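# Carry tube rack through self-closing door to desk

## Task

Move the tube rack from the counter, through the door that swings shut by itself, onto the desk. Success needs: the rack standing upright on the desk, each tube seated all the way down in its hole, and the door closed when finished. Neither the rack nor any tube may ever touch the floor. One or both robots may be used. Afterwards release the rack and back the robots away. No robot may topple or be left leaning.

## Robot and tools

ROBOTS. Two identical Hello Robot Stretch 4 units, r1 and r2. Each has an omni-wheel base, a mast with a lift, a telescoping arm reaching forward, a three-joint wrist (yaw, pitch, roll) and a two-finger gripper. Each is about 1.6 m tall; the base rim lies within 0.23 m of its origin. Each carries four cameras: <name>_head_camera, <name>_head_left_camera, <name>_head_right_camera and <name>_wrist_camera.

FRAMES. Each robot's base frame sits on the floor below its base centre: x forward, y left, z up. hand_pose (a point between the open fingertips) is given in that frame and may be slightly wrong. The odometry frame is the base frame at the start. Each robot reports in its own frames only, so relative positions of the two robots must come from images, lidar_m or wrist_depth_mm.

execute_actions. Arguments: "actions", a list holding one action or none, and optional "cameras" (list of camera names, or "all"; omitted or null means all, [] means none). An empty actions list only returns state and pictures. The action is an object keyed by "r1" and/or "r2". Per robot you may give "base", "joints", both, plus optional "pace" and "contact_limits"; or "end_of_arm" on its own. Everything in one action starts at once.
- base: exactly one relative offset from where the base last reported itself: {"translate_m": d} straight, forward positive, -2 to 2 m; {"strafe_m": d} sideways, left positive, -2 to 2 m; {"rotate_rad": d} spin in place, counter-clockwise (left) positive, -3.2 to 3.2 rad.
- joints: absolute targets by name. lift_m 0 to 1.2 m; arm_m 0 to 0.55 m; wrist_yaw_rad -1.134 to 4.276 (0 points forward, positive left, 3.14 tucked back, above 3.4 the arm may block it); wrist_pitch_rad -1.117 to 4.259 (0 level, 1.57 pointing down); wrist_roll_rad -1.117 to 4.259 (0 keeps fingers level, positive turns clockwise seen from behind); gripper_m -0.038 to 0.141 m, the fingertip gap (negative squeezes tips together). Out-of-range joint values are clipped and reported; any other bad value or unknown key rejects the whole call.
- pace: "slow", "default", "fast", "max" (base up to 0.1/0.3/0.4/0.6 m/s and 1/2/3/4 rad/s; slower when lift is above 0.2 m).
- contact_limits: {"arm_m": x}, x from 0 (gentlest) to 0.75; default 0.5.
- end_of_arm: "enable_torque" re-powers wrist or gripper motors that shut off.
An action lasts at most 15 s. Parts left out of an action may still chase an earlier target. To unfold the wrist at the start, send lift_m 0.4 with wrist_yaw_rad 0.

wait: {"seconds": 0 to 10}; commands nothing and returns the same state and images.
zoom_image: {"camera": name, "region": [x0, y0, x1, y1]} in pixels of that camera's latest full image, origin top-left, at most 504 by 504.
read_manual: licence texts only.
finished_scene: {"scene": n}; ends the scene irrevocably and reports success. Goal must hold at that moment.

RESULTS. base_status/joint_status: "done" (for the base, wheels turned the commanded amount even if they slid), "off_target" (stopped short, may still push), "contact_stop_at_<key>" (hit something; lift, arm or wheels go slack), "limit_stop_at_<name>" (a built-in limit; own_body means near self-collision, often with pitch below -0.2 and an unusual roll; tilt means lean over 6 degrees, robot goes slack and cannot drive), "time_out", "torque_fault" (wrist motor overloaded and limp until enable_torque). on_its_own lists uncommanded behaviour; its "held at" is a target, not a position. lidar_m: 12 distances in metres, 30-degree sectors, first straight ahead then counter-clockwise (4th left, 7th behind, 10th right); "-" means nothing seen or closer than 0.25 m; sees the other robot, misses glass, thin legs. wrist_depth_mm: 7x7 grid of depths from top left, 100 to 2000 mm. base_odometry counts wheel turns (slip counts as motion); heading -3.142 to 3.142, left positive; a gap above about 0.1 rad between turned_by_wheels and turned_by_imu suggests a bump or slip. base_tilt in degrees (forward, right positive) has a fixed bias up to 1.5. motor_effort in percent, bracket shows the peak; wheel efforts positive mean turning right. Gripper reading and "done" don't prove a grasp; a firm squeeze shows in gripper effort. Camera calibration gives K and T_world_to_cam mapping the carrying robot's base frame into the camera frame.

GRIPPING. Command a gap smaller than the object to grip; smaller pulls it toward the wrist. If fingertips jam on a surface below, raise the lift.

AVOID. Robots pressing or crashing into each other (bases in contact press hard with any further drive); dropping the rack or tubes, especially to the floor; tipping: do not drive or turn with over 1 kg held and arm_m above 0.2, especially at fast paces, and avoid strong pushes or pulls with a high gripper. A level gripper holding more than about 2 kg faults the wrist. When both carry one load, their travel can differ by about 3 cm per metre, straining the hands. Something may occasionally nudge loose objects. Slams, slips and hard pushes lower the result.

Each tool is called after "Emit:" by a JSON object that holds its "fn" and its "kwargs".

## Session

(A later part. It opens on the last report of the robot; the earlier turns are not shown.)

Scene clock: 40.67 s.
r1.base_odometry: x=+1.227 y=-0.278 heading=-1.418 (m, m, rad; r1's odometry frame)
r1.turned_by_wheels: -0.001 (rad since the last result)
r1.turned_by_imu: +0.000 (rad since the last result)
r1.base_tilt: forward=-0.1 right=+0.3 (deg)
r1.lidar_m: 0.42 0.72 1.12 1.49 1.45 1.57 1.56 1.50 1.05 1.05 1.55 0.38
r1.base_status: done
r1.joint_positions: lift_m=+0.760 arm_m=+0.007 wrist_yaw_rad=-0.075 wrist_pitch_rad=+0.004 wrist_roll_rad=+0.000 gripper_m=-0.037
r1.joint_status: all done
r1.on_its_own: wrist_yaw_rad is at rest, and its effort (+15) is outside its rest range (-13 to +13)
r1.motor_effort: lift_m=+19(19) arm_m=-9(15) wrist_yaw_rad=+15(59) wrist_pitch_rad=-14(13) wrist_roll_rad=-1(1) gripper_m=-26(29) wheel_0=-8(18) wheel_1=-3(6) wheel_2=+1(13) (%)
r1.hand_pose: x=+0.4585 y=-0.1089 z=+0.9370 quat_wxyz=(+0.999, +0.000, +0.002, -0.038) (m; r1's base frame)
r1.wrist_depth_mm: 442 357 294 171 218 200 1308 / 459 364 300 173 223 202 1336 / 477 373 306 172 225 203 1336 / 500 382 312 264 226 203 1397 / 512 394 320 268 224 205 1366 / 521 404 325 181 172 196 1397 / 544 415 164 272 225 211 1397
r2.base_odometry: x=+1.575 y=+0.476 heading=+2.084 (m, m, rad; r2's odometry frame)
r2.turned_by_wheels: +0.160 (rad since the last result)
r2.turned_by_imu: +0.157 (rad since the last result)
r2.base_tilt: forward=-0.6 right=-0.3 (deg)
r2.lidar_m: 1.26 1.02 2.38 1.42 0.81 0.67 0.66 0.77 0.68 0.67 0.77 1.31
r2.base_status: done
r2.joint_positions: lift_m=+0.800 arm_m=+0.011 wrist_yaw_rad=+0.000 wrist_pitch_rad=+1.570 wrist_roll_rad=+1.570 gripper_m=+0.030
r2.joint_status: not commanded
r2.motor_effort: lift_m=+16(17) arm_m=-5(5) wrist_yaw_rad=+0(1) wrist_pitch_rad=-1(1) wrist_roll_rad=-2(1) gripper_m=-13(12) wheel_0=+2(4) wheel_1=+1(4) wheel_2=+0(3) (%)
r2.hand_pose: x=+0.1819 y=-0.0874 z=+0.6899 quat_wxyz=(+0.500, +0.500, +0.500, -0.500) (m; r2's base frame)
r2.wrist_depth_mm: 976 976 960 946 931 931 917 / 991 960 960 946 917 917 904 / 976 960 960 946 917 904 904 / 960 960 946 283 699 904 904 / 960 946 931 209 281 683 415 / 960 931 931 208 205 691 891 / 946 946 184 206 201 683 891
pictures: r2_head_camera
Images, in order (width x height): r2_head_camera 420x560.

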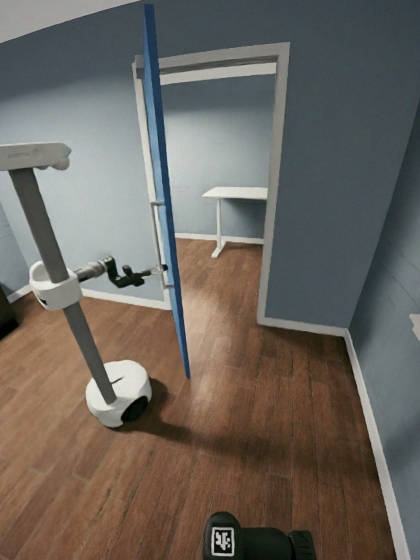

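Emit:
{"fn": "execute_actions", "kwargs": {"actions": [{"r1":{"base":{"strafe_m":0.031},"joints":{"wrist_yaw_rad":-0.16}},"r2":{"base":{"translate_m":0.8},"pace":"fast"}}], "cameras": ["r2_head_camera","r2_head_left_camera"]}}

Scene clock: 44.67 s.
r1.base_odometry: x=+1.258 y=-0.273 heading=-1.419 (m, m, rad; r1's odometry frame)
r1.turned_by_wheels: -0.001 (rad since the last result)
r1.turned_by_imu: +0.000 (rad since the last result)
r1.base_tilt: forward=-0.1 right=+0.4 (deg)
r1.lidar_m: 0.49 0.74 1.13 1.47 1.42 1.55 1.57 1.53 1.65 0.53 0.55 0.38
r1.base_status: done
r1.joint_positions: lift_m=+0.760 arm_m=+0.006 wrist_yaw_rad=-0.165 wrist_pitch_rad=+0.004 wrist_roll_rad=+0.000 gripper_m=-0.037
r1.joint_status: all done
r1.on_its_own: wrist_yaw_rad is at rest, and its effort (+15) is outside its rest range (-13 to +13)
r1.motor_effort: lift_m=+19(19) arm_m=-8(9) wrist_yaw_rad=+15(46) wrist_pitch_rad=-14(13) wrist_roll_rad=-1(1) gripper_m=-22(27) wheel_0=-7(11) wheel_1=-3(6) wheel_2=+0(9) (%)
r1.hand_pose: x=+0.4475 y=-0.1336 z=+0.9370 quat_wxyz=(+0.997, +0.000, +0.002, -0.082) (m; r1's base frame)
r1.wrist_depth_mm: 397 332 283 171 220 207 1281 / 404 338 290 171 224 207 1308 / 415 345 293 173 226 208 1336 / 430 353 298 260 226 209 1336 / 436 359 304 263 225 209 1366 / 449 368 309 180 172 201 1397 / 459 379 164 265 228 214 1366
r2.base_odometry: x=+1.182 y=+1.173 heading=+2.084 (m, m, rad; r2's odometry frame)
r2.turned_by_wheels: +0.000 (rad since the last result)
r2.turned_by_imu: -0.005 (rad since the last result)
r2.base_tilt: forward=-0.6 right=-0.3 (deg)
r2.lidar_m: 2.47 0.50 0.56 0.60 1.71 1.43 1.43 1.03 0.86 0.84 1.01 1.12
r2.base_status: done
r2.joint_positions: lift_m=+0.800 arm_m=+0.011 wrist_yaw_rad=+0.000 wrist_pitch_rad=+1.570 wrist_roll_rad=+1.570 gripper_m=+0.030
r2.joint_status: not commanded
r2.motor_effort: lift_m=+17(17) arm_m=-5(5) wrist_yaw_rad=+2(0) wrist_pitch_rad=-1(2) wrist_roll_rad=-2(1) gripper_m=-11(11) wheel_0=+0(4) wheel_1=-1(4) wheel_2=+0(8) (%)
r2.hand_pose: x=+0.1819 y=-0.0874 z=+0.6899 quat_wxyz=(+0.500, +0.500, +0.500, -0.500) (m; r2's base frame)
r2.wrist_depth_mm: 991 976 960 946 931 917 917 / 991 976 960 946 931 931 917 / 976 960 946 946 917 917 904 / 960 946 931 283 707 917 904 / 960 946 946 209 279 691 418 / 946 946 931 209 205 683 878 / 946 931 184 206 202 683 878
pictures: r2_head_camera, r2_head_left_camera
Images, in order (width x height): r2_head_camera 420x560, r2_head_left_camera 420x672.

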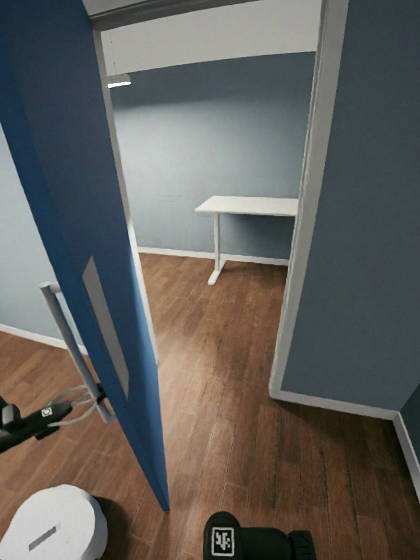

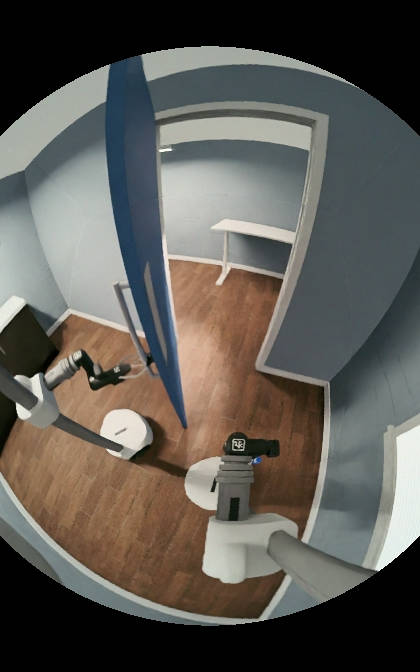

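Emit:
{"fn": "execute_actions", "kwargs": {"actions": [{"r2":{"base":{"translate_m":1.45},"pace":"fast"}}], "cameras": []}}

Emit:
{"fn": "execute_actions", "kwargs": {"actions": [{"r1":{"joints":{"gripper_m":0.04}},"r2":{"base":{"rotate_rad":-0.45}}}], "cameras": ["r2_head_camera","r2_head_left_camera","r1_head_camera"]}}

Scene clock: 50.47 s.
r1.base_odometry: x=+1.258 y=-0.273 heading=-1.419 (m, m, rad; r1's odometry frame)
r1.turned_by_wheels: +0.000 (rad since the last result)
r1.turned_by_imu: +0.001 (rad since the last result)
r1.base_tilt: forward=-0.1 right=+0.4 (deg)
r1.lidar_m: 0.46 0.70 1.11 1.45 1.42 1.53 1.56 1.52 1.64 1.64 1.60 0.38
r1.base_status: not commanded
r1.joint_positions: lift_m=+0.760 arm_m=+0.006 wrist_yaw_rad=-0.165 wrist_pitch_rad=+0.004 wrist_roll_rad=+0.000 gripper_m=-0.037
r1.joint_status: not commanded
r1.motor_effort: lift_m=+19(19) arm_m=-8(8) wrist_yaw_rad=+13(14) wrist_pitch_rad=-14(14) wrist_roll_rad=+0(0) gripper_m=-22(26) wheel_0=-7(7) wheel_1=-3(3) wheel_2=+0(0) (%)
r1.hand_pose: x=+0.4475 y=-0.1336 z=+0.9370 quat_wxyz=(+0.997, +0.000, +0.002, -0.082) (m; r1's base frame)
r1.wrist_depth_mm: 394 332 283 170 221 208 1281 / 402 340 289 171 223 207 1308 / 415 343 293 174 226 209 1336 / 427 351 298 260 227 208 1336 / 436 357 304 263 224 209 1366 / 449 368 309 181 172 200 1397 / 462 377 164 265 227 213 1366
r2.base_odometry: x=+0.470 y=+2.436 heading=+2.084 (m, m, rad; r2's odometry frame)
r2.turned_by_wheels: +0.000 (rad since the last result)
r2.turned_by_imu: -0.009 (rad since the last result)
r2.base_tilt: forward=-0.6 right=-0.3 (deg)
r2.lidar_m: 1.06 2.13 2.53 0.51 0.51 0.59 1.00 0.47 0.41 1.19 1.28 1.08
r2.base_status: done
r2.joint_positions: lift_m=+0.800 arm_m=+0.011 wrist_yaw_rad=+0.000 wrist_pitch_rad=+1.570 wrist_roll_rad=+1.570 gripper_m=+0.030
r2.joint_status: not commanded
r2.motor_effort: lift_m=+16(16) arm_m=-5(5) wrist_yaw_rad=+0(1) wrist_pitch_rad=-1(1) wrist_roll_rad=+3(1) gripper_m=-13(12) wheel_0=-2(2) wheel_1=+0(5) wheel_2=+1(8) (%)
r2.hand_pose: x=+0.1819 y=-0.0874 z=+0.6899 quat_wxyz=(+0.500, +0.500, +0.500, -0.500) (m; r2's base frame)
r2.wrist_depth_mm: 976 960 960 946 946 946 609 / 991 976 960 960 931 904 647 / 960 976 946 931 931 917 904 / 976 960 946 285 707 904 904 / 960 946 946 209 281 691 418 / 960 946 931 208 204 683 891 / 946 946 184 206 201 691 891
pictures: none
No camera images: the call's "cameras" was empty. Leave "cameras" out to get every camera's image.

Scene clock: 51.93 s.
r1.base_odometry: x=+1.258 y=-0.273 heading=-1.419 (m, m, rad; r1's odometry frame)
r1.turned_by_wheels: +0.000 (rad since the last result)
r1.turned_by_imu: +0.000 (rad since the last result)
r1.base_tilt: forward=-0.1 right=+0.3 (deg)
r1.lidar_m: 0.49 0.76 1.11 1.49 1.43 1.54 1.56 1.53 1.62 1.65 1.59 0.42
r1.base_status: not commanded
r1.joint_positions: lift_m=+0.760 arm_m=+0.006 wrist_yaw_rad=-0.162 wrist_pitch_rad=+0.003 wrist_roll_rad=+0.000 gripper_m=+0.040
r1.joint_status: all done
r1.motor_effort: lift_m=+19(19) arm_m=-7(8) wrist_yaw_rad=+8(27) wrist_pitch_rad=-10(13) wrist_roll_rad=+0(0) gripper_m=-10(22) wheel_0=-7(7) wheel_1=-3(3) wheel_2=+0(1) (%)
r1.hand_pose: x=+0.4476 y=-0.1329 z=+0.9374 quat_wxyz=(+0.997, +0.000, +0.001, -0.081) (m; r1's base frame)
r1.wrist_depth_mm: 421 357 310 271 240 229 1281 / 430 364 314 276 242 229 1308 / 442 370 319 279 242 230 1366 / 455 379 324 285 243 230 1397 / 462 384 329 286 193 230 1397 / 473 397 336 277 187 226 1366 / 484 402 324 301 251 236 1397
r2.base_odometry: x=+0.470 y=+2.436 heading=+1.634 (m, m, rad; r2's odometry frame)
r2.turned_by_wheels: -0.450 (rad since the last result)
r2.turned_by_imu: -0.440 (rad since the last result)
r2.base_tilt: forward=-0.6 right=-0.3 (deg)
r2.lidar_m: 1.07 1.07 2.22 2.51 0.51 0.50 0.61 2.34 0.41 0.39 1.17 1.24
r2.base_status: done
r2.joint_positions: lift_m=+0.800 arm_m=+0.011 wrist_yaw_rad=+0.000 wrist_pitch_rad=+1.570 wrist_roll_rad=+1.570 gripper_m=+0.030
r2.joint_status: not commanded
r2.motor_effort: lift_m=+16(17) arm_m=-5(5) wrist_yaw_rad=+1(0) wrist_pitch_rad=-1(1) wrist_roll_rad=-1(1) gripper_m=-14(13) wheel_0=+0(8) wheel_1=+1(4) wheel_2=+0(5) (%)
r2.hand_pose: x=+0.1819 y=-0.0874 z=+0.6899 quat_wxyz=(+0.500, +0.500, +0.500, -0.500) (m; r2's base frame)
r2.wrist_depth_mm: 976 976 960 946 854 609 917 / 976 960 960 946 917 917 917 / 976 960 960 931 931 904 904 / 960 960 960 283 707 904 904 / 960 960 931 211 279 683 418 / 946 946 931 208 205 691 891 / 960 931 184 206 201 683 878
pictures: r1_head_camera, r2_head_camera, r2_head_left_camera
Images, in order (width x height): r1_head_camera 420x560, r2_head_camera 420x560, r2_head_left_camera 420x672.

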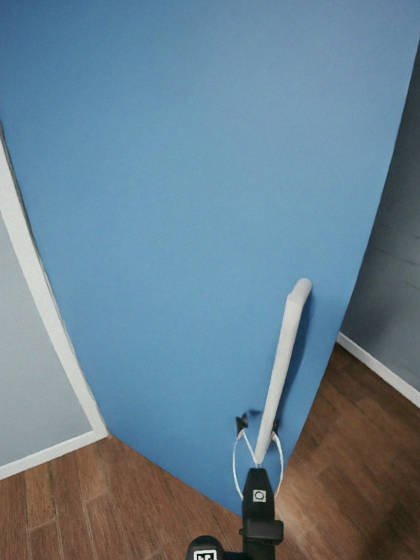

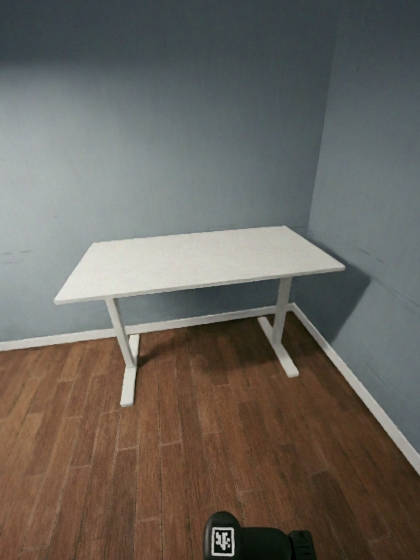

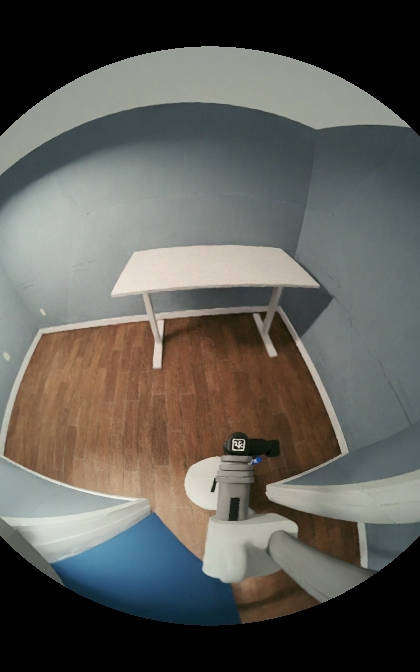

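Emit:
{"fn": "execute_actions", "kwargs": {"actions": [{"r1":{"joints":{"gripper_m":0.141,"wrist_yaw_rad":-0.22}},"r2":{"base":{"translate_m":0.75},"joints":{"lift_m":1.18,"arm_m":0.3},"pace":"fast"}}], "cameras": ["r2_wrist_camera","r1_head_camera"]}}

Scene clock: 56.13 s.
r1.base_odometry: x=+1.258 y=-0.273 heading=-1.418 (m, m, rad; r1's odometry frame)
r1.turned_by_wheels: +0.001 (rad since the last result)
r1.turned_by_imu: +0.002 (rad since the last result)
r1.base_tilt: forward=-0.1 right=+0.3 (deg)
r1.lidar_m: 0.95 0.97 1.13 1.49 1.42 1.55 1.57 1.52 1.64 1.66 1.60 0.98
r1.base_status: not commanded
r1.joint_positions: lift_m=+0.760 arm_m=+0.006 wrist_yaw_rad=-0.220 wrist_pitch_rad=+0.002 wrist_roll_rad=+0.000 gripper_m=+0.141
r1.joint_status: all done
r1.motor_effort: lift_m=+18(19) arm_m=-5(7) wrist_yaw_rad=+0(24) wrist_pitch_rad=-8(10) wrist_roll_rad=+0(0) gripper_m=-2(9) wheel_0=-1(7) wheel_1=+1(3) wheel_2=+0(4) (%)
r1.hand_pose: x=+0.4392 y=-0.1482 z=+0.9375 quat_wxyz=(+0.994, +0.000, +0.001, -0.110) (m; r1's base frame)
r1.wrist_depth_mm: 683 715 750 798 1397 1499 1229 / 691 723 750 798 1366 1537 1255 / 676 723 759 798 1366 1537 1308 / 676 715 759 798 1366 1537 1336 / 676 707 750 788 1366 1499 1336 / 683 699 216 788 809 199 1366 / 668 699 750 759 1336 1576 1397
r2.base_odometry: x=+0.423 y=+3.185 heading=+1.634 (m, m, rad; r2's odometry frame)
r2.turned_by_wheels: +0.000 (rad since the last result)
r2.turned_by_imu: -0.004 (rad since the last result)
r2.base_tilt: forward=-0.6 right=-0.3 (deg)
r2.lidar_m: 0.33 0.35 0.41 0.77 1.64 1.10 1.08 0.86 1.01 1.02 0.69 0.39
r2.base_status: done
r2.joint_positions: lift_m=+1.180 arm_m=+0.299 wrist_yaw_rad=+0.000 wrist_pitch_rad=+1.570 wrist_roll_rad=+1.570 gripper_m=+0.030
r2.joint_status: all done
r2.motor_effort: lift_m=+21(26) arm_m=+4(6) wrist_yaw_rad=-1(2) wrist_pitch_rad=+0(2) wrist_roll_rad=+0(1) gripper_m=-12(16) wheel_0=+0(4) wheel_1=+1(6) wheel_2=+0(8) (%)
r2.hand_pose: x=+0.4704 y=-0.0874 z=+1.0695 quat_wxyz=(+0.500, +0.500, +0.500, -0.500) (m; r2's base frame)
r2.wrist_depth_mm: 366 364 359 353 1336 1308 1308 / 366 362 355 351 1336 1281 1281 / 364 359 353 349 1308 1308 1281 / 359 357 351 283 343 1078 1255 / 357 355 349 211 279 1060 1255 / 355 351 347 208 205 1060 1281 / 353 349 184 206 201 1255 1255
pictures: r1_head_camera, r2_wrist_camera
camera_calibration (this result's frames):
r2_wrist_camera: T_world_to_cam=[[-0.996462, 0.0477325, -0.0691784, 0.563614], [0.0504562, 0.997996, -0.038173, 0.170118], [0.0672177, -0.0415284, -0.996874, 1.25545], [0, 0, 0, 1]] pos_world=[0.468648, -0.144543, 1.297]
Images, in order (width x height): r1_head_camera 420x560, r2_wrist_camera 616x392.

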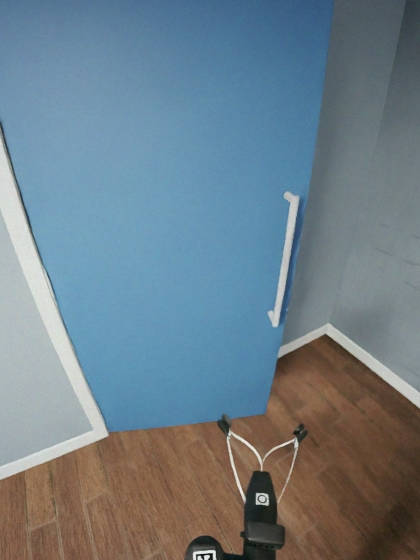

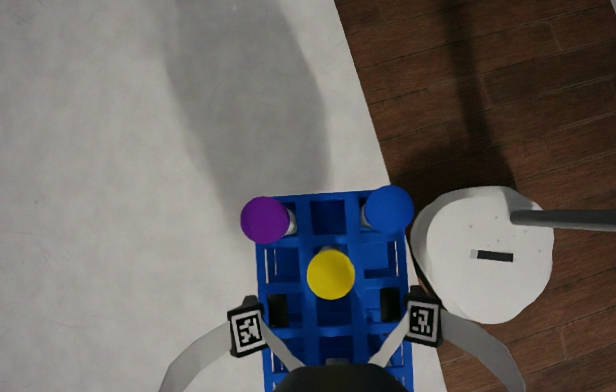

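Emit:
{"fn": "execute_actions", "kwargs": {"actions": [{"r2":{"joints":{"lift_m":1.135,"arm_m":0.40}}}], "cameras": []}}

Emit:
{"fn": "execute_actions", "kwargs": {"actions": [{"r2":{"joints":{"lift_m":1.122}}}], "cameras": []}}

Scene clock: 58.33 s.
r1.base_odometry: x=+1.258 y=-0.273 heading=-1.418 (m, m, rad; r1's odometry frame)
r1.turned_by_wheels: +0.000 (rad since the last result)
r1.turned_by_imu: +0.001 (rad since the last result)
r1.base_tilt: forward=-0.1 right=+0.3 (deg)
r1.lidar_m: 1.04 1.01 1.13 1.47 1.45 1.56 1.56 1.51 1.64 1.63 1.60 1.16
r1.base_status: not commanded
r1.joint_positions: lift_m=+0.760 arm_m=+0.006 wrist_yaw_rad=-0.220 wrist_pitch_rad=+0.002 wrist_roll_rad=+0.000 gripper_m=+0.141
r1.joint_status: not commanded
r1.motor_effort: lift_m=+19(19) arm_m=-5(5) wrist_yaw_rad=-1(1) wrist_pitch_rad=-9(8) wrist_roll_rad=-1(0) gripper_m=-1(3) wheel_0=-1(1) wheel_1=+1(1) wheel_2=+0(0) (%)
r1.hand_pose: x=+0.4392 y=-0.1482 z=+0.9375 quat_wxyz=(+0.994, +0.000, +0.001, -0.110) (m; r1's base frame)
r1.wrist_depth_mm: 759 820 931 1042 1397 1499 1255 / 741 820 917 991 1430 1537 1281 / 732 809 904 991 1366 1537 1281 / 732 798 891 991 1366 1537 1336 / 732 798 891 976 1336 1537 1336 / 723 778 216 960 1255 198 1397 / 715 788 878 917 1308 1537 1366
r2.base_odometry: x=+0.423 y=+3.185 heading=+1.634 (m, m, rad; r2's odometry frame)
r2.turned_by_wheels: +0.000 (rad since the last result)
r2.turned_by_imu: +0.001 (rad since the last result)
r2.base_tilt: forward=-0.6 right=-0.3 (deg)
r2.lidar_m: 0.34 0.33 0.42 0.77 1.62 1.06 0.99 0.85 1.02 1.03 0.72 0.41
r2.base_status: not commanded
r2.joint_positions: lift_m=+1.135 arm_m=+0.399 wrist_yaw_rad=+0.000 wrist_pitch_rad=+1.570 wrist_roll_rad=+1.570 gripper_m=+0.030
r2.joint_status: all done
r2.motor_effort: lift_m=+16(22) arm_m=+5(4) wrist_yaw_rad=-1(1) wrist_pitch_rad=+0(0) wrist_roll_rad=-1(1) gripper_m=-14(12) wheel_0=+0(0) wheel_1=+1(1) wheel_2=+0(0) (%)
r2.hand_pose: x=+0.5703 y=-0.0874 z=+1.0249 quat_wxyz=(+0.500, +0.500, +0.500, -0.500) (m; r2's base frame)
r2.wrist_depth_mm: 320 317 312 307 304 1255 1255 / 319 314 310 307 301 301 1229 / 317 312 309 304 298 297 1255 / 314 309 306 283 297 296 1025 / 312 307 304 210 279 293 1008 / 309 306 303 208 205 291 290 / 307 304 184 206 202 287 287
pictures: none
No camera images: the call's "cameras" was empty. Leave "cameras" out to get every camera's image.

Scene clock: 59.03 s.
r1.base_odometry: x=+1.258 y=-0.273 heading=-1.418 (m, m, rad; r1's odometry frame)
r1.turned_by_wheels: +0.000 (rad since the last result)
r1.turned_by_imu: +0.000 (rad since the last result)
r1.base_tilt: forward=-0.1 right=+0.3 (deg)
r1.lidar_m: 1.05 1.02 1.10 1.49 1.44 1.50 1.55 1.51 1.65 1.65 1.60 1.30
r1.base_status: not commanded
r1.joint_positions: lift_m=+0.760 arm_m=+0.006 wrist_yaw_rad=-0.220 wrist_pitch_rad=+0.002 wrist_roll_rad=+0.000 gripper_m=+0.141
r1.joint_status: not commanded
r1.motor_effort: lift_m=+19(18) arm_m=-5(5) wrist_yaw_rad=-1(1) wrist_pitch_rad=-8(8) wrist_roll_rad=+0(0) gripper_m=+3(0) wheel_0=-1(1) wheel_1=+1(1) wheel_2=+0(0) (%)
r1.hand_pose: x=+0.4392 y=-0.1482 z=+0.9375 quat_wxyz=(+0.994, +0.000, +0.001, -0.110) (m; r1's base frame)
r1.wrist_depth_mm: 759 842 946 1138 1430 1464 1255 / 750 831 946 1060 1430 1537 1281 / 741 820 917 1042 1397 1537 1281 / 732 831 917 1025 1336 1499 1336 / 732 809 904 1042 1336 1499 1336 / 732 798 217 1025 1255 199 1366 / 723 798 891 960 1336 1537 1366
r2.base_odometry: x=+0.423 y=+3.185 heading=+1.634 (m, m, rad; r2's odometry frame)
r2.turned_by_wheels: +0.000 (rad since the last result)
r2.turned_by_imu: +0.000 (rad since the last result)
r2.base_tilt: forward=-0.5 right=-0.3 (deg)
r2.lidar_m: 0.34 0.35 0.40 0.77 1.63 1.08 0.97 0.86 1.01 1.01 0.69 0.40
r2.base_status: not commanded
r2.joint_positions: lift_m=+1.122 arm_m=+0.399 wrist_yaw_rad=+0.000 wrist_pitch_rad=+1.570 wrist_roll_rad=+1.570 gripper_m=+0.030
r2.joint_status: all done
r2.motor_effort: lift_m=+16(16) arm_m=+5(5) wrist_yaw_rad=+0(1) wrist_pitch_rad=+0(1) wrist_roll_rad=+1(1) gripper_m=-13(13) wheel_0=+1(0) wheel_1=+0(1) wheel_2=+0(0) (%)
r2.hand_pose: x=+0.5703 y=-0.0874 z=+1.0119 quat_wxyz=(+0.500, +0.500, +0.500, -0.500) (m; r2's base frame)
r2.wrist_depth_mm: 307 303 298 294 290 768 1255 / 304 300 296 293 290 287 1255 / 303 298 294 291 287 285 1205 / 300 296 293 283 285 282 1025 / 297 293 291 209 279 281 1008 / 297 293 290 209 205 278 277 / 294 291 184 206 201 274 274
pictures: none
No camera images: the call's "cameras" was empty. Leave "cameras" out to get every camera's image.

Emit:
{"fn": "execute_actions", "kwargs": {"actions": [{"r2":{"joints":{"gripper_m":0.125}}}], "cameras": ["r2_wrist_camera"]}}

Emit:
{"fn": "execute_actions", "kwargs": {"actions": [{"r2":{"base":{"strafe_m":0.01},"joints":{"lift_m":1.2,"gripper_m":0.141},"pace":"fast"}}], "cameras": ["r2_wrist_camera"]}}

Scene clock: 61.20 s.
r1.base_odometry: x=+1.258 y=-0.273 heading=-1.418 (m, m, rad; r1's odometry frame)
r1.turned_by_wheels: +0.000 (rad since the last result)
r1.turned_by_imu: +0.001 (rad since the last result)
r1.base_tilt: forward=-0.1 right=+0.3 (deg)
r1.lidar_m: 1.07 1.03 1.11 1.48 1.43 1.50 1.55 1.51 1.64 1.65 1.60 1.33
r1.base_status: not commanded
r1.joint_positions: lift_m=+0.760 arm_m=+0.006 wrist_yaw_rad=-0.220 wrist_pitch_rad=+0.002 wrist_roll_rad=+0.000 gripper_m=+0.141
r1.joint_status: not commanded
r1.motor_effort: lift_m=+18(19) arm_m=-5(5) wrist_yaw_rad=-1(0) wrist_pitch_rad=-8(8) wrist_roll_rad=-1(1) gripper_m=+2(0) wheel_0=-1(1) wheel_1=+0(1) wheel_2=+0(0) (%)
r1.hand_pose: x=+0.4392 y=-0.1482 z=+0.9375 quat_wxyz=(+0.994, +0.000, +0.001, -0.110) (m; r1's base frame)
r1.wrist_depth_mm: 768 878 1008 1138 1397 1537 1281 / 768 866 991 1138 1397 1537 1308 / 768 854 960 1138 1366 1537 1308 / 750 854 976 1098 1366 1537 1281 / 750 831 960 1118 1308 1464 1366 / 741 809 216 1118 1229 199 1366 / 732 809 946 1008 1308 1576 1397
r2.base_odometry: x=+0.423 y=+3.185 heading=+1.634 (m, m, rad; r2's odometry frame)
r2.turned_by_wheels: +0.000 (rad since the last result)
r2.turned_by_imu: +0.001 (rad since the last result)
r2.base_tilt: forward=-0.6 right=-0.3 (deg)
r2.lidar_m: 0.36 0.35 0.43 0.77 1.62 1.06 0.90 0.86 1.01 1.03 0.68 0.39
r2.base_status: not commanded
r2.joint_positions: lift_m=+1.122 arm_m=+0.399 wrist_yaw_rad=+0.000 wrist_pitch_rad=+1.570 wrist_roll_rad=+1.570 gripper_m=+0.125
r2.joint_status: all done
r2.motor_effort: lift_m=+16(15) arm_m=+5(5) wrist_yaw_rad=+0(0) wrist_pitch_rad=-1(1) wrist_roll_rad=+1(2) gripper_m=+0(12) wheel_0=+0(0) wheel_1=+0(1) wheel_2=+0(0) (%)
r2.hand_pose: x=+0.5703 y=-0.0874 z=+1.0119 quat_wxyz=(+0.500, +0.500, +0.500, -0.500) (m; r2's base frame)
r2.wrist_depth_mm: 307 303 298 293 291 778 1255 / 304 300 297 293 289 286 1229 / 303 298 296 291 289 283 1229 / 301 297 293 286 286 282 1008 / 298 294 291 212 283 279 991 / 297 293 212 210 281 210 276 / 294 291 246 168 279 277 274
pictures: r2_wrist_camera
camera_calibration (this result's frames):
r2_wrist_camera: T_world_to_cam=[[-0.996472, 0.0478077, -0.0689747, 0.658975], [0.0505236, 0.997993, -0.0381833, 0.162851], [0.0670108, -0.0415335, -0.996887, 1.19145], [0, 0, 0, 1]] pos_world=[0.568582, -0.144543, 1.23942]
Images, in order (width x height): r2_wrist_camera 616x392.

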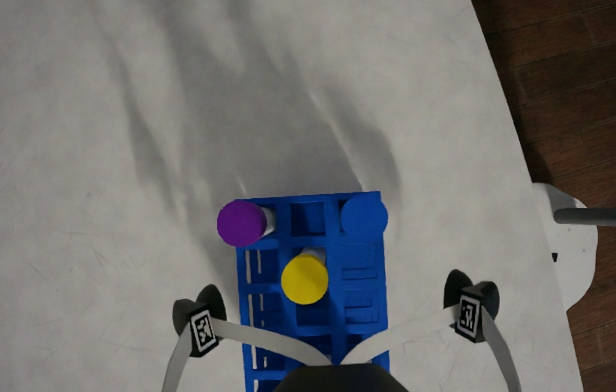

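Scene clock: 62.27 s.
r1.base_odometry: x=+1.258 y=-0.273 heading=-1.418 (m, m, rad; r1's odometry frame)
r1.turned_by_wheels: +0.000 (rad since the last result)
r1.turned_by_imu: +0.000 (rad since the last result)
r1.base_tilt: forward=-0.1 right=+0.3 (deg)
r1.lidar_m: 1.08 1.03 1.10 1.47 1.44 1.55 1.57 1.52 1.63 1.66 1.59 1.39
r1.base_status: not commanded
r1.joint_positions: lift_m=+0.760 arm_m=+0.006 wrist_yaw_rad=-0.220 wrist_pitch_rad=+0.002 wrist_roll_rad=+0.000 gripper_m=+0.141
r1.joint_status: not commanded
r1.motor_effort: lift_m=+19(19) arm_m=-5(5) wrist_yaw_rad=+0(0) wrist_pitch_rad=-8(8) wrist_roll_rad=+0(1) gripper_m=+0(1) wheel_0=-1(1) wheel_1=+1(1) wheel_2=+0(0) (%)
r1.hand_pose: x=+0.4392 y=-0.1482 z=+0.9375 quat_wxyz=(+0.994, +0.000, +0.001, -0.110) (m; r1's base frame)
r1.wrist_depth_mm: 778 866 1008 1138 1430 1499 1255 / 778 866 991 1160 1397 1499 1308 / 759 866 976 1138 1366 1537 1281 / 759 854 976 1098 1336 1537 1336 / 750 831 976 1098 1336 1499 1336 / 741 820 217 1098 1229 199 1366 / 732 809 931 1025 1336 1576 1366
r2.base_odometry: x=+0.413 y=+3.184 heading=+1.634 (m, m, rad; r2's odometry frame)
r2.turned_by_wheels: +0.000 (rad since the last result)
r2.turned_by_imu: +0.000 (rad since the last result)
r2.base_tilt: forward=-0.6 right=-0.3 (deg)
r2.lidar_m: 0.35 0.34 0.39 0.78 1.65 1.08 0.91 0.86 0.98 1.02 0.68 0.40
r2.base_status: done
r2.joint_positions: lift_m=+1.200 arm_m=+0.399 wrist_yaw_rad=+0.000 wrist_pitch_rad=+1.570 wrist_roll_rad=+1.570 gripper_m=+0.141
r2.joint_status: all done
r2.motor_effort: lift_m=+20(21) arm_m=+4(5) wrist_yaw_rad=+1(1) wrist_pitch_rad=-1(1) wrist_roll_rad=+0(1) gripper_m=+0(1) wheel_0=+0(7) wheel_1=-1(7) wheel_2=-1(4) (%)
r2.hand_pose: x=+0.5703 y=-0.0874 z=+1.0894 quat_wxyz=(+0.500, +0.500, +0.500, -0.500) (m; r2's base frame)
r2.wrist_depth_mm: 389 387 377 373 370 1366 1336 / 387 384 377 373 368 1336 1308 / 384 377 375 373 366 1308 1308 / 384 377 370 327 364 362 1281 / 379 375 370 290 359 357 1078 / 377 373 368 289 357 201 1281 / 375 368 364 166 355 351 1281
pictures: r2_wrist_camera
camera_calibration (this result's frames):
r2_wrist_camera: T_world_to_cam=[[-0.996472, 0.0478073, -0.0689748, 0.664321], [0.0505232, 0.997993, -0.0381833, 0.165809], [0.0670109, -0.0415335, -0.996887, 1.26867], [0, 0, 0, 1]] pos_world=[0.568586, -0.144543, 1.31688]
Images, in order (width x height): r2_wrist_camera 616x392.

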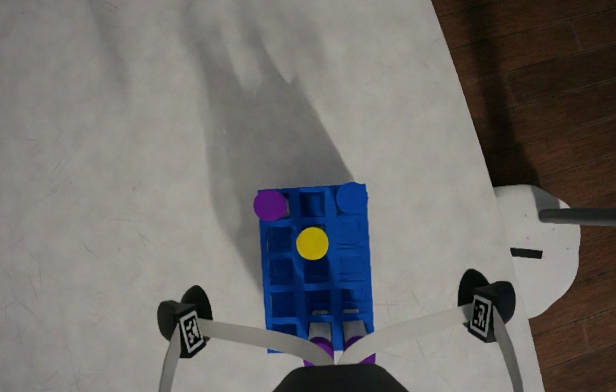

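Emit:
{"fn": "execute_actions", "kwargs": {"actions": [{"r2":{"base":{"translate_m":-0.15},"joints":{"arm_m":0.005},"pace":"fast"}}], "cameras": ["r2_head_left_camera","r2_head_right_camera","r2_wrist_camera","r1_head_camera"]}}

Scene clock: 64.53 s.
r1.base_odometry: x=+1.258 y=-0.273 heading=-1.418 (m, m, rad; r1's odometry frame)
r1.turned_by_wheels: +0.000 (rad since the last result)
r1.turned_by_imu: +0.001 (rad since the last result)
r1.base_tilt: forward=-0.1 right=+0.4 (deg)
r1.lidar_m: 1.08 1.02 1.14 1.46 1.44 1.53 1.56 1.53 1.66 1.64 1.60 1.38
r1.base_status: not commanded
r1.joint_positions: lift_m=+0.760 arm_m=+0.006 wrist_yaw_rad=-0.220 wrist_pitch_rad=+0.002 wrist_roll_rad=+0.000 gripper_m=+0.141
r1.joint_status: not commanded
r1.motor_effort: lift_m=+19(19) arm_m=-5(5) wrist_yaw_rad=-1(1) wrist_pitch_rad=-8(8) wrist_roll_rad=+0(0) gripper_m=+1(1) wheel_0=-1(1) wheel_1=+0(1) wheel_2=+0(0) (%)
r1.hand_pose: x=+0.4392 y=-0.1482 z=+0.9375 quat_wxyz=(+0.994, +0.000, +0.001, -0.110) (m; r1's base frame)
r1.wrist_depth_mm: 798 866 1008 1138 1397 1464 1229 / 768 854 1008 1138 1397 1499 1281 / 768 842 976 1138 1397 1576 1308 / 750 842 946 1118 1336 1499 1336 / 741 831 946 1118 1336 1464 1336 / 750 820 216 1098 1205 200 1366 / 732 820 946 1008 1308 1618 1397
r2.base_odometry: x=+0.422 y=+3.034 heading=+1.634 (m, m, rad; r2's odometry frame)
r2.turned_by_wheels: +0.000 (rad since the last result)
r2.turned_by_imu: +0.002 (rad since the last result)
r2.base_tilt: forward=-0.6 right=-0.3 (deg)
r2.lidar_m: 0.48 0.49 0.59 2.65 1.37 0.89 0.77 0.73 0.84 1.07 0.97 0.57
r2.base_status: done
r2.joint_positions: lift_m=+1.200 arm_m=+0.006 wrist_yaw_rad=+0.000 wrist_pitch_rad=+1.570 wrist_roll_rad=+1.570 gripper_m=+0.141
r2.joint_status: all done
r2.motor_effort: lift_m=+20(20) arm_m=-5(6) wrist_yaw_rad=+1(3) wrist_pitch_rad=-1(2) wrist_roll_rad=-1(1) gripper_m=+0(1) wheel_0=+0(6) wheel_1=+1(3) wheel_2=+0(7) (%)
r2.hand_pose: x=+0.1769 y=-0.0874 z=+1.0894 quat_wxyz=(+0.500, +0.500, +0.500, -0.500) (m; r2's base frame)
r2.wrist_depth_mm: 1308 1430 1366 1366 1366 1336 1138 / 1397 1397 1366 1366 1336 1336 1205 / 1366 1397 1366 1336 1366 1336 1308 / 1397 1366 1366 1366 1118 1308 1308 / 1397 1397 1366 1336 1098 1098 404 / 1397 1366 1336 1336 1098 201 1281 / 1366 1366 1336 165 1308 1255 1281
pictures: r1_head_camera, r2_head_left_camera, r2_head_right_camera, r2_wrist_camera
camera_calibration (this result's frames):
r2_wrist_camera: T_world_to_cam=[[-0.996478, 0.0481678, -0.0686402, 0.272021], [0.0508715, 0.997974, -0.0382003, 0.185638], [0.0666611, -0.0415576, -0.99691, 1.29512], [0, 0, 0, 1]] pos_world=[0.175285, -0.144542, 1.31688]
Images, in order (width x height): r1_head_camera 420x560, r2_head_left_camera 420x672, r2_head_right_camera 420x672, r2_wrist_camera 616x392.

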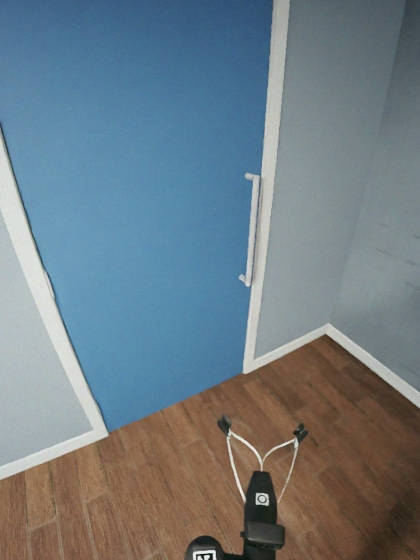

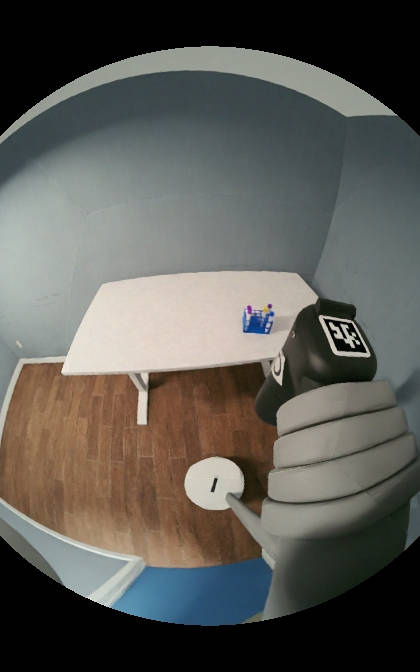

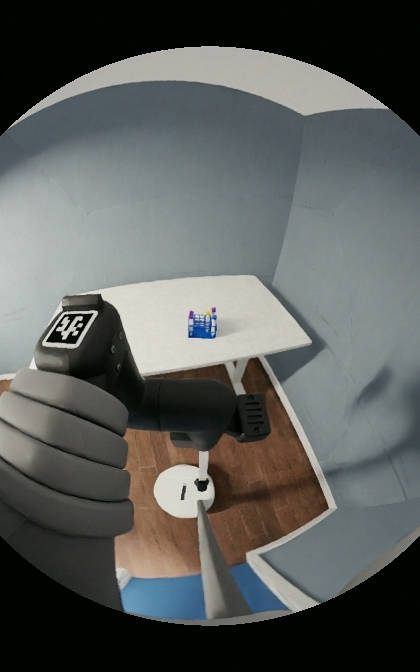

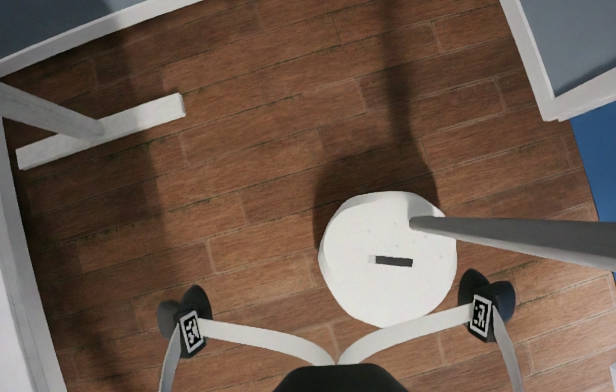

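Emit:
{"fn": "finished_scene", "kwargs": {"scene": 2}}

The scene is finished: the task was done.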